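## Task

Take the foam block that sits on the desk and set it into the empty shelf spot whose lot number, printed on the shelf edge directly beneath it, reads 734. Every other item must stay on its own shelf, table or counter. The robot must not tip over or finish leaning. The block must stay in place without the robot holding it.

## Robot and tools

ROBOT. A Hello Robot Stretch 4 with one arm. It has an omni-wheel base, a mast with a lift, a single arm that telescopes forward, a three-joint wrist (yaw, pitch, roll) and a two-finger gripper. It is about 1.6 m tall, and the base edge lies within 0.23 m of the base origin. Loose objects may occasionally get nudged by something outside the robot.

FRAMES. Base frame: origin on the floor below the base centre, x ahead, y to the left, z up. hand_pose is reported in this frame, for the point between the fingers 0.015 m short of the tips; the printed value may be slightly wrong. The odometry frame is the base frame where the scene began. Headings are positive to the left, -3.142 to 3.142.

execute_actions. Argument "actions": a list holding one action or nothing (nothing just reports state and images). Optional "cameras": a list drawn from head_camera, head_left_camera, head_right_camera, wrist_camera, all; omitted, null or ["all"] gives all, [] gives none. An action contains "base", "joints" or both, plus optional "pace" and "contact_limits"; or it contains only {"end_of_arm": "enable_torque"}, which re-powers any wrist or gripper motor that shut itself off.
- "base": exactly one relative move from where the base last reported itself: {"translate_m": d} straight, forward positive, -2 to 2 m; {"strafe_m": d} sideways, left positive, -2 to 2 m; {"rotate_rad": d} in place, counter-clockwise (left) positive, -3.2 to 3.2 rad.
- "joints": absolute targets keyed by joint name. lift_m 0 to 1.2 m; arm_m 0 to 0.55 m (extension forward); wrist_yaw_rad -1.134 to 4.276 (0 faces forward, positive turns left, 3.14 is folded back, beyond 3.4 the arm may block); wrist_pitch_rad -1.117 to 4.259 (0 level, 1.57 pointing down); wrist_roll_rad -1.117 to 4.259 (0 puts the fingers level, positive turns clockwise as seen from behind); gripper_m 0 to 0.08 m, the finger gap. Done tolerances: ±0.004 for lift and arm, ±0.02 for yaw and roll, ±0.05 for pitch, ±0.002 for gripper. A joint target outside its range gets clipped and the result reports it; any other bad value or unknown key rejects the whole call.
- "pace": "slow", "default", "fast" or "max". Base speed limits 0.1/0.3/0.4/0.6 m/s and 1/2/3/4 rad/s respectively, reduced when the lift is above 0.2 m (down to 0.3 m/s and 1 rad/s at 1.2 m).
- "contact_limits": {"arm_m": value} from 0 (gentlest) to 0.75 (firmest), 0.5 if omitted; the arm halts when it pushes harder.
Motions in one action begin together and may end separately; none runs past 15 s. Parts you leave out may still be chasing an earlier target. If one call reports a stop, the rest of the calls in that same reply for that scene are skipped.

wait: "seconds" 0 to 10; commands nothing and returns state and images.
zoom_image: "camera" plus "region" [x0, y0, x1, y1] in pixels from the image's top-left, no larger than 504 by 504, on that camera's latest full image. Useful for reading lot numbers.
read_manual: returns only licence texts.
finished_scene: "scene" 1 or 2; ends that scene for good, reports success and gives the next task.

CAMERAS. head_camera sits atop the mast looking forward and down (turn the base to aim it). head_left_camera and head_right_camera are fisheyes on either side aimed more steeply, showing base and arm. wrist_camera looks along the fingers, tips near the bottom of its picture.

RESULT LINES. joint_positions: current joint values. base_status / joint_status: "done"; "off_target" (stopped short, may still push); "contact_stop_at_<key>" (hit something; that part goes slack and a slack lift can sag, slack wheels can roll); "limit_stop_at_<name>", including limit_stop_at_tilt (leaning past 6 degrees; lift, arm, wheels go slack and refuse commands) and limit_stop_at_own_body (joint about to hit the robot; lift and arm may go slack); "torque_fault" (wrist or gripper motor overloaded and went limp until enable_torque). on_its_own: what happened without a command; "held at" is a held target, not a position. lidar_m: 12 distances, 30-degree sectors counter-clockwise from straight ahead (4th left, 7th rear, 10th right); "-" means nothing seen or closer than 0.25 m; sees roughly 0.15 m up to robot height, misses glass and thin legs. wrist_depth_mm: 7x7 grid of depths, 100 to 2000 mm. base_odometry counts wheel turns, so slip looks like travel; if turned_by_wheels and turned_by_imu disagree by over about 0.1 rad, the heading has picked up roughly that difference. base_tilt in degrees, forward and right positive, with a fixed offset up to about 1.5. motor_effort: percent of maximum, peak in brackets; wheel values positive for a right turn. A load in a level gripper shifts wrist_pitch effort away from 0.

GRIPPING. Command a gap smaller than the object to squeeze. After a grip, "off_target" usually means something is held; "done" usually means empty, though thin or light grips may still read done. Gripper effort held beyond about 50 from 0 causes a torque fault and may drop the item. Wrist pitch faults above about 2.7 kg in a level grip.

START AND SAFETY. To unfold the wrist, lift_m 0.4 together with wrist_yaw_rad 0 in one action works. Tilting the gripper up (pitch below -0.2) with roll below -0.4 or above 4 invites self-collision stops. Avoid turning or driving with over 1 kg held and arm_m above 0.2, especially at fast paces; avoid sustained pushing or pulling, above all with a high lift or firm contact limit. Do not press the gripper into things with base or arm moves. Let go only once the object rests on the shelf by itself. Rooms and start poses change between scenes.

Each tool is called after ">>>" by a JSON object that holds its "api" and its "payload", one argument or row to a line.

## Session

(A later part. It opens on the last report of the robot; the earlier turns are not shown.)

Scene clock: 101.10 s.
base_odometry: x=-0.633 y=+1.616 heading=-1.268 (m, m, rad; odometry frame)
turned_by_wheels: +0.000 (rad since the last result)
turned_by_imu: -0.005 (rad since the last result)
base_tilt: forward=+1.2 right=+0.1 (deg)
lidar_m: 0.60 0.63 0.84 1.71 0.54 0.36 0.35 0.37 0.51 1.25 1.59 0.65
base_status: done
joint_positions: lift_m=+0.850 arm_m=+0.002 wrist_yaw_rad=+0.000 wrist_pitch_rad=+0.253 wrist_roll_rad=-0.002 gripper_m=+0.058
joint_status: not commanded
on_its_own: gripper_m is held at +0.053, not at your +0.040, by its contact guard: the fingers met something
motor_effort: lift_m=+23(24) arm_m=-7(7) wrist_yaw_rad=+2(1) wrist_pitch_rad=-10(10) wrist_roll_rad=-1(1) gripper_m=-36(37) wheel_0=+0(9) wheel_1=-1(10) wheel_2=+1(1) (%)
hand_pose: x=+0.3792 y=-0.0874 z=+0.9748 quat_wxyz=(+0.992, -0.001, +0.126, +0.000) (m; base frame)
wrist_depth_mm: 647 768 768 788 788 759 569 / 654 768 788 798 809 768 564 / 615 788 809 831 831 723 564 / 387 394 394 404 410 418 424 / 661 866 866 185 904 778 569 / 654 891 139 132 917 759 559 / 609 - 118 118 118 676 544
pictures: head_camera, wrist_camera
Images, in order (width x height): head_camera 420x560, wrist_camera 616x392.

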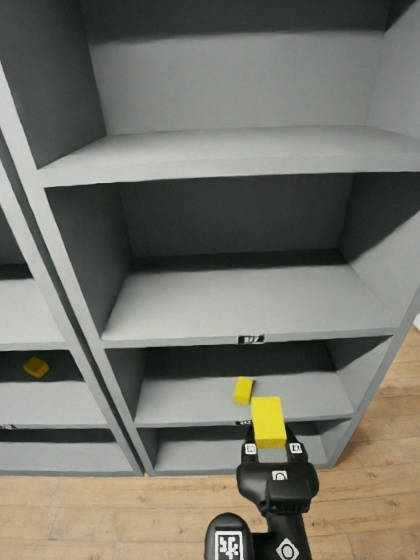

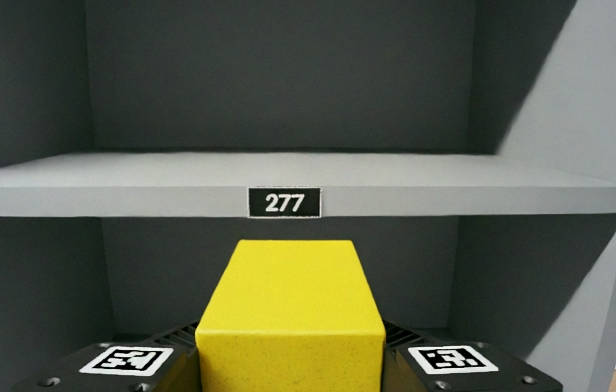

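>>> {"api": "execute_actions", "payload": {
  "actions": [
    {"base":{"rotate_rad":0.06},"pace":"fast"}
  ],
  "cameras": []
}}

>>> {"api": "execute_actions", "payload": {
  "actions": [
    {"base":{"strafe_m":0.9},"pace":"fast"}
  ],
  "cameras": ["head_camera","wrist_camera"]
}}

>>> {"api": "execute_actions", "payload": {
  "actions": [
    {"base":{"strafe_m":0.92},"pace":"fast"}
  ],
  "cameras": ["head_camera","wrist_camera"]
}}

Scene clock: 106.47 s.
base_odometry: x=-0.633 y=+1.616 heading=-1.208 (m, m, rad; odometry frame)
turned_by_wheels: +0.060 (rad since the last result)
turned_by_imu: +0.060 (rad since the last result)
base_tilt: forward=+1.1 right=+0.0 (deg)
lidar_m: 0.59 0.63 0.89 1.34 0.49 0.36 0.35 0.38 0.54 1.55 1.63 0.62
base_status: done
joint_positions: lift_m=+0.850 arm_m=+0.002 wrist_yaw_rad=+0.000 wrist_pitch_rad=+0.253 wrist_roll_rad=-0.002 gripper_m=+0.058
joint_status: not commanded
on_its_own: gripper_m is held at +0.053, not at your +0.040, by its contact guard: the fingers met something
motor_effort: lift_m=+23(23) arm_m=-8(8) wrist_yaw_rad=+1(0) wrist_pitch_rad=-9(9) wrist_roll_rad=+0(1) gripper_m=-36(37) wheel_0=-2(4) wheel_1=+0(4) wheel_2=+2(5) (%)
hand_pose: x=+0.3792 y=-0.0874 z=+0.9748 quat_wxyz=(+0.992, -0.001, +0.126, +0.000) (m; base frame)
wrist_depth_mm: 569 768 778 788 778 778 640 / 580 798 798 798 809 788 627 / 569 732 820 820 809 809 621 / 392 392 394 394 397 394 397 / 585 866 866 186 891 866 640 / 580 842 139 131 904 878 627 / 544 - 117 118 118 759 597
pictures: none
No camera images: the call's "cameras" was empty. Leave "cameras" out to get every camera's image.

Scene clock: 110.03 s.
base_odometry: x=+0.208 y=+1.936 heading=-1.208 (m, m, rad; odometry frame)
turned_by_wheels: +0.000 (rad since the last result)
turned_by_imu: -0.004 (rad since the last result)
base_tilt: forward=+1.2 right=+0.1 (deg)
lidar_m: 0.62 0.65 0.93 1.25 0.48 0.34 0.32 0.35 0.51 1.50 0.87 0.65
base_status: done
joint_positions: lift_m=+0.850 arm_m=+0.002 wrist_yaw_rad=+0.000 wrist_pitch_rad=+0.253 wrist_roll_rad=-0.002 gripper_m=+0.058
joint_status: not commanded
on_its_own: gripper_m is held at +0.053, not at your +0.040, by its contact guard: the fingers met something
motor_effort: lift_m=+23(23) arm_m=-7(7) wrist_yaw_rad=+0(3) wrist_pitch_rad=-9(10) wrist_roll_rad=+1(3) gripper_m=-35(35) wheel_0=+1(9) wheel_1=-1(10) wheel_2=+2(3) (%)
hand_pose: x=+0.3792 y=-0.0874 z=+0.9748 quat_wxyz=(+0.992, -0.001, +0.126, +0.000) (m; base frame)
wrist_depth_mm: 621 788 778 798 798 798 580 / 621 798 831 809 809 798 580 / 597 809 831 820 831 768 580 / 410 410 415 410 415 415 427 / 640 891 878 186 891 809 580 / 634 904 139 132 904 798 569 / 591 - 117 118 118 691 549
pictures: head_camera, wrist_camera
Images, in order (width x height): head_camera 420x560, wrist_camera 616x392.

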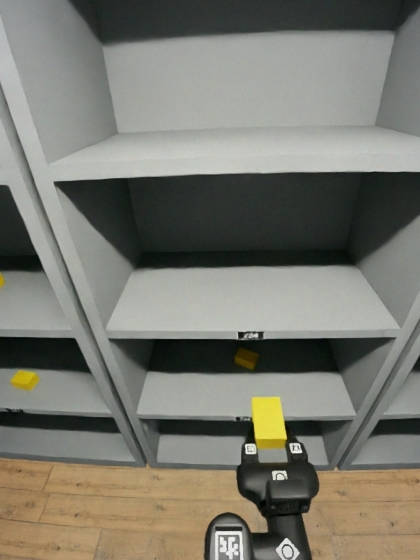

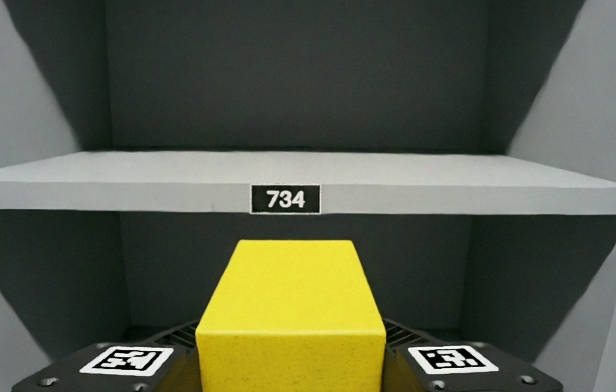

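Scene clock: 113.63 s.
base_odometry: x=+1.068 y=+2.262 heading=-1.208 (m, m, rad; odometry frame)
turned_by_wheels: +0.000 (rad since the last result)
turned_by_imu: -0.004 (rad since the last result)
base_tilt: forward=+1.2 right=-0.2 (deg)
lidar_m: 0.64 0.67 0.95 1.25 0.46 0.33 0.31 0.34 0.46 1.37 0.90 0.67
base_status: done
joint_positions: lift_m=+0.850 arm_m=+0.002 wrist_yaw_rad=+0.000 wrist_pitch_rad=+0.253 wrist_roll_rad=-0.002 gripper_m=+0.058
joint_status: not commanded
on_its_own: gripper_m is held at +0.053, not at your +0.040, by its contact guard: the fingers met something
motor_effort: lift_m=+23(23) arm_m=-8(7) wrist_yaw_rad=+5(1) wrist_pitch_rad=-10(9) wrist_roll_rad=+0(0) gripper_m=-37(37) wheel_0=+1(11) wheel_1=+0(11) wheel_2=+2(2) (%)
hand_pose: x=+0.3792 y=-0.0874 z=+0.9748 quat_wxyz=(+0.992, -0.001, +0.126, +0.000) (m; base frame)
wrist_depth_mm: 654 809 820 809 831 788 554 / 654 831 831 831 854 778 549 / 627 842 831 759 854 723 554 / 459 459 427 430 430 433 436 / 661 891 917 185 917 778 549 / 661 917 139 132 931 768 539 / 615 - 118 118 118 668 530
pictures: head_camera, wrist_camera
Images, in order (width x height): head_camera 420x560, wrist_camera 616x392.

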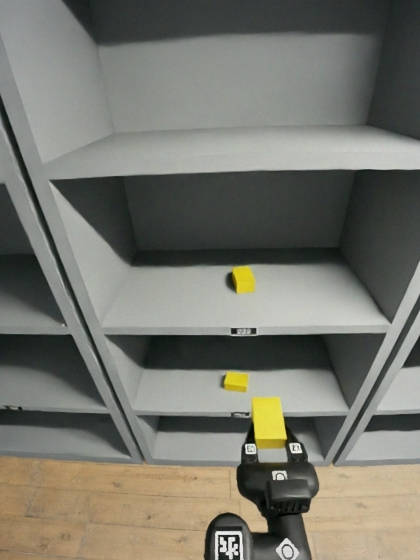

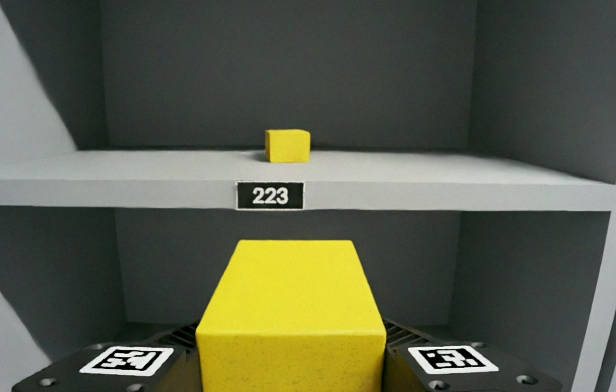

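>>> {"api": "execute_actions", "payload": {
  "actions": [
    {"base":{"strafe_m":-0.905},"joints":{"lift_m":0.93},"pace":"fast"}
  ],
  "cameras": ["wrist_camera"]
}}

>>> {"api": "execute_actions", "payload": {
  "actions": [
    {"joints":{"arm_m":0.43}}
  ],
  "cameras": ["head_camera"]
}}

Scene clock: 121.90 s.
base_odometry: x=+0.222 y=+1.941 heading=-1.208 (m, m, rad; odometry frame)
turned_by_wheels: +0.000 (rad since the last result)
turned_by_imu: +0.003 (rad since the last result)
base_tilt: forward=+1.2 right=+0.0 (deg)
lidar_m: 0.61 0.65 0.91 1.24 0.45 0.35 0.32 0.35 0.51 1.48 0.89 0.64
base_status: done
joint_positions: lift_m=+0.930 arm_m=+0.002 wrist_yaw_rad=+0.000 wrist_pitch_rad=+0.253 wrist_roll_rad=-0.002 gripper_m=+0.058
joint_status: all done
on_its_own: gripper_m is held at +0.053, not at your +0.040, by its contact guard: the fingers met something
motor_effort: lift_m=+24(26) arm_m=-8(7) wrist_yaw_rad=+3(2) wrist_pitch_rad=-9(9) wrist_roll_rad=+0(1) gripper_m=-37(37) wheel_0=-2(11) wheel_1=+0(9) wheel_2=+1(2) (%)
hand_pose: x=+0.3792 y=-0.0874 z=+1.0548 quat_wxyz=(+0.992, -0.001, +0.126, +0.000) (m; base frame)
wrist_depth_mm: 603 798 778 788 788 788 609 / 609 798 820 820 820 809 591 / 621 842 831 831 842 831 597 / 585 699 707 723 741 741 585 / 445 430 427 186 436 433 433 / 609 917 139 131 931 842 591 / 574 - 117 118 118 723 564
pictures: wrist_camera
Images, in order (width x height): wrist_camera 616x392.

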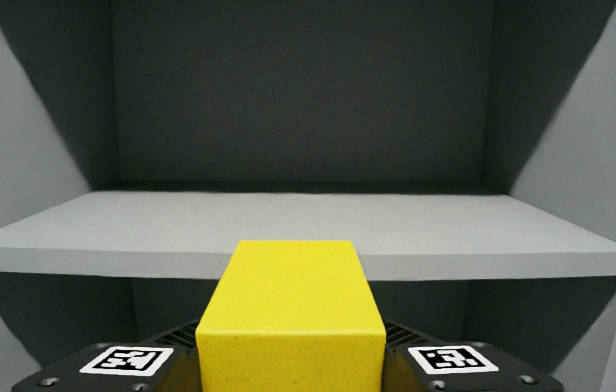

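Scene clock: 124.27 s.
base_odometry: x=+0.222 y=+1.941 heading=-1.208 (m, m, rad; odometry frame)
turned_by_wheels: +0.000 (rad since the last result)
turned_by_imu: +0.000 (rad since the last result)
base_tilt: forward=+1.2 right=-0.1 (deg)
lidar_m: 0.61 0.65 0.91 1.25 0.48 0.33 0.34 0.35 0.49 1.49 0.90 0.64
base_status: not commanded
joint_positions: lift_m=+0.930 arm_m=+0.429 wrist_yaw_rad=+0.000 wrist_pitch_rad=+0.253 wrist_roll_rad=-0.002 gripper_m=+0.058
joint_status: all done
on_its_own: gripper_m is held at +0.053, not at your +0.040, by its contact guard: the fingers met something
motor_effort: lift_m=+24(23) arm_m=+8(10) wrist_yaw_rad=+2(1) wrist_pitch_rad=-9(9) wrist_roll_rad=-1(1) gripper_m=-37(37) wheel_0=-1(2) wheel_1=-1(0) wheel_2=+1(1) (%)
hand_pose: x=+0.8054 y=-0.0874 z=+1.0548 quat_wxyz=(+0.992, -0.001, +0.126, +0.000) (m; base frame)
wrist_depth_mm: 399 402 402 402 404 404 404 / 413 410 413 415 418 415 415 / 427 427 427 427 427 427 433 / 439 439 439 445 442 445 445 / 404 413 387 186 430 427 421 / 287 293 139 131 285 298 297 / 232 - 117 118 118 254 238
pictures: head_camera
Images, in order (width x height): head_camera 420x560.

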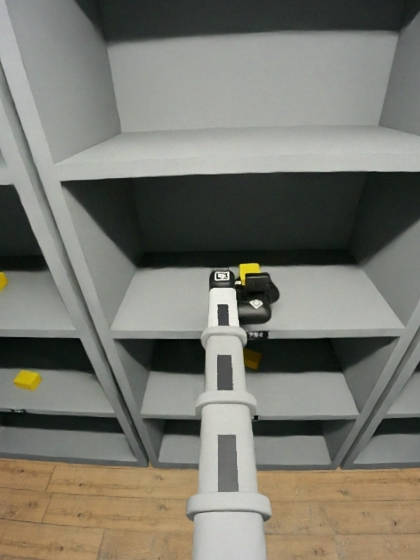

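Gap ≈ .105×.355=.037.

>>> {"api": "execute_actions", "payload": {
  "actions": [
    {"joints":{"lift_m":0.896},"pace":"slow"}
  ],
  "cameras": []
}}

>>> {"api": "execute_actions", "payload": {
  "actions": [
    {"joints":{"gripper_m":0.08}}
  ],
  "cameras": []
}}

>>> {"api": "execute_actions", "payload": {
  "actions": [
    {"joints":{"arm_m":0.1}}
  ],
  "cameras": ["wrist_camera"]
}}

>>> {"api": "finished_scene", "payload": {
  "scene": 1
}}

Scene clock: 129.47 s.
base_odometry: x=+0.222 y=+1.941 heading=-1.208 (m, m, rad; odometry frame)
turned_by_wheels: +0.000 (rad since the last result)
turned_by_imu: +0.000 (rad since the last result)
base_tilt: forward=+1.1 right=+0.0 (deg)
lidar_m: 0.62 0.64 0.93 1.24 0.48 0.34 0.33 0.34 0.48 1.48 0.89 0.65
base_status: not commanded
joint_positions: lift_m=+0.896 arm_m=+0.429 wrist_yaw_rad=+0.000 wrist_pitch_rad=+0.253 wrist_roll_rad=-0.002 gripper_m=+0.058
joint_status: all done
on_its_own: gripper_m is held at +0.053, not at your +0.040, by its contact guard: the fingers met something
motor_effort: lift_m=+18(22) arm_m=+8(8) wrist_yaw_rad=+1(0) wrist_pitch_rad=-10(10) wrist_roll_rad=+0(1) gripper_m=-36(37) wheel_0=-1(1) wheel_1=+0(1) wheel_2=+1(1) (%)
hand_pose: x=+0.8054 y=-0.0874 z=+1.0213 quat_wxyz=(+0.992, -0.001, +0.126, +0.000) (m; base frame)
wrist_depth_mm: 399 402 399 404 404 402 404 / 410 413 413 413 413 418 418 / 424 430 424 430 430 427 430 / 436 439 439 436 439 439 442 / 314 324 303 186 332 332 329 / 224 228 139 132 223 233 232 / 181 - 117 118 118 197 -
pictures: none
No camera images: the call's "cameras" was empty. Leave "cameras" out to get every camera's image.

Scene clock: 130.40 s.
base_odometry: x=+0.222 y=+1.941 heading=-1.208 (m, m, rad; odometry frame)
turned_by_wheels: +0.000 (rad since the last result)
turned_by_imu: +0.000 (rad since the last result)
base_tilt: forward=+1.1 right=-0.1 (deg)
lidar_m: 0.62 0.66 0.91 1.24 0.49 0.35 0.33 0.34 0.49 1.47 0.90 0.64
base_status: not commanded
joint_positions: lift_m=+0.896 arm_m=+0.429 wrist_yaw_rad=+0.000 wrist_pitch_rad=+0.253 wrist_roll_rad=-0.002 gripper_m=+0.080
joint_status: all done
motor_effort: lift_m=+18(18) arm_m=+8(8) wrist_yaw_rad=+2(1) wrist_pitch_rad=-10(9) wrist_roll_rad=-1(1) gripper_m=+2(37) wheel_0=-1(1) wheel_1=+0(1) wheel_2=+1(1) (%)
hand_pose: x=+0.8054 y=-0.0874 z=+1.0213 quat_wxyz=(+0.992, -0.001, +0.126, +0.000) (m; base frame)
wrist_depth_mm: 399 404 404 404 404 404 402 / 410 413 413 415 413 415 418 / 427 424 427 430 427 430 427 / 430 436 436 436 439 442 445 / 317 320 327 330 332 332 332 / 224 230 154 146 236 235 232 / - 119 118 118 118 109 -
pictures: none
No camera images: the call's "cameras" was empty. Leave "cameras" out to get every camera's image.

Scene clock: 132.50 s.
base_odometry: x=+0.222 y=+1.941 heading=-1.208 (m, m, rad; odometry frame)
turned_by_wheels: +0.000 (rad since the last result)
turned_by_imu: +0.000 (rad since the last result)
base_tilt: forward=+1.2 right=-0.1 (deg)
lidar_m: 0.62 0.67 0.93 1.28 0.46 0.33 0.33 0.36 0.50 1.48 0.88 0.66
base_status: not commanded
joint_positions: lift_m=+0.896 arm_m=+0.101 wrist_yaw_rad=+0.000 wrist_pitch_rad=+0.253 wrist_roll_rad=-0.002 gripper_m=+0.080
joint_status: all done
motor_effort: lift_m=+18(18) arm_m=-8(8) wrist_yaw_rad=+0(3) wrist_pitch_rad=-9(10) wrist_roll_rad=+0(2) gripper_m=+2(3) wheel_0=-1(1) wheel_1=+0(1) wheel_2=+1(1) (%)
hand_pose: x=+0.4782 y=-0.0874 z=+1.0213 quat_wxyz=(+0.992, -0.001, +0.126, +0.000) (m; base frame)
wrist_depth_mm: 597 699 699 707 707 707 609 / 603 723 732 732 723 732 597 / 609 750 741 741 750 750 597 / 544 544 549 442 564 580 554 / 325 327 330 336 338 336 336 / 615 778 831 831 820 778 574 / - 120 854 854 144 109 -
pictures: wrist_camera
Images, in order (width x height): wrist_camera 616x392.

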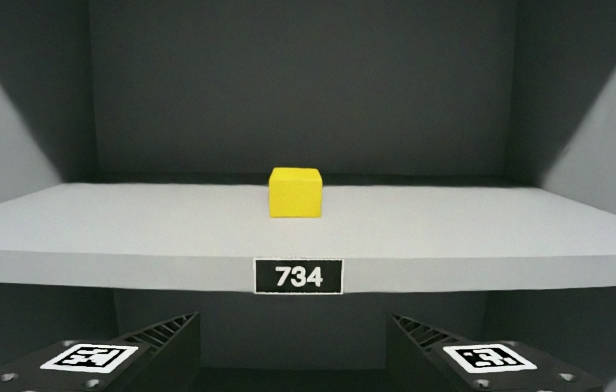

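The scene is finished: the task was done.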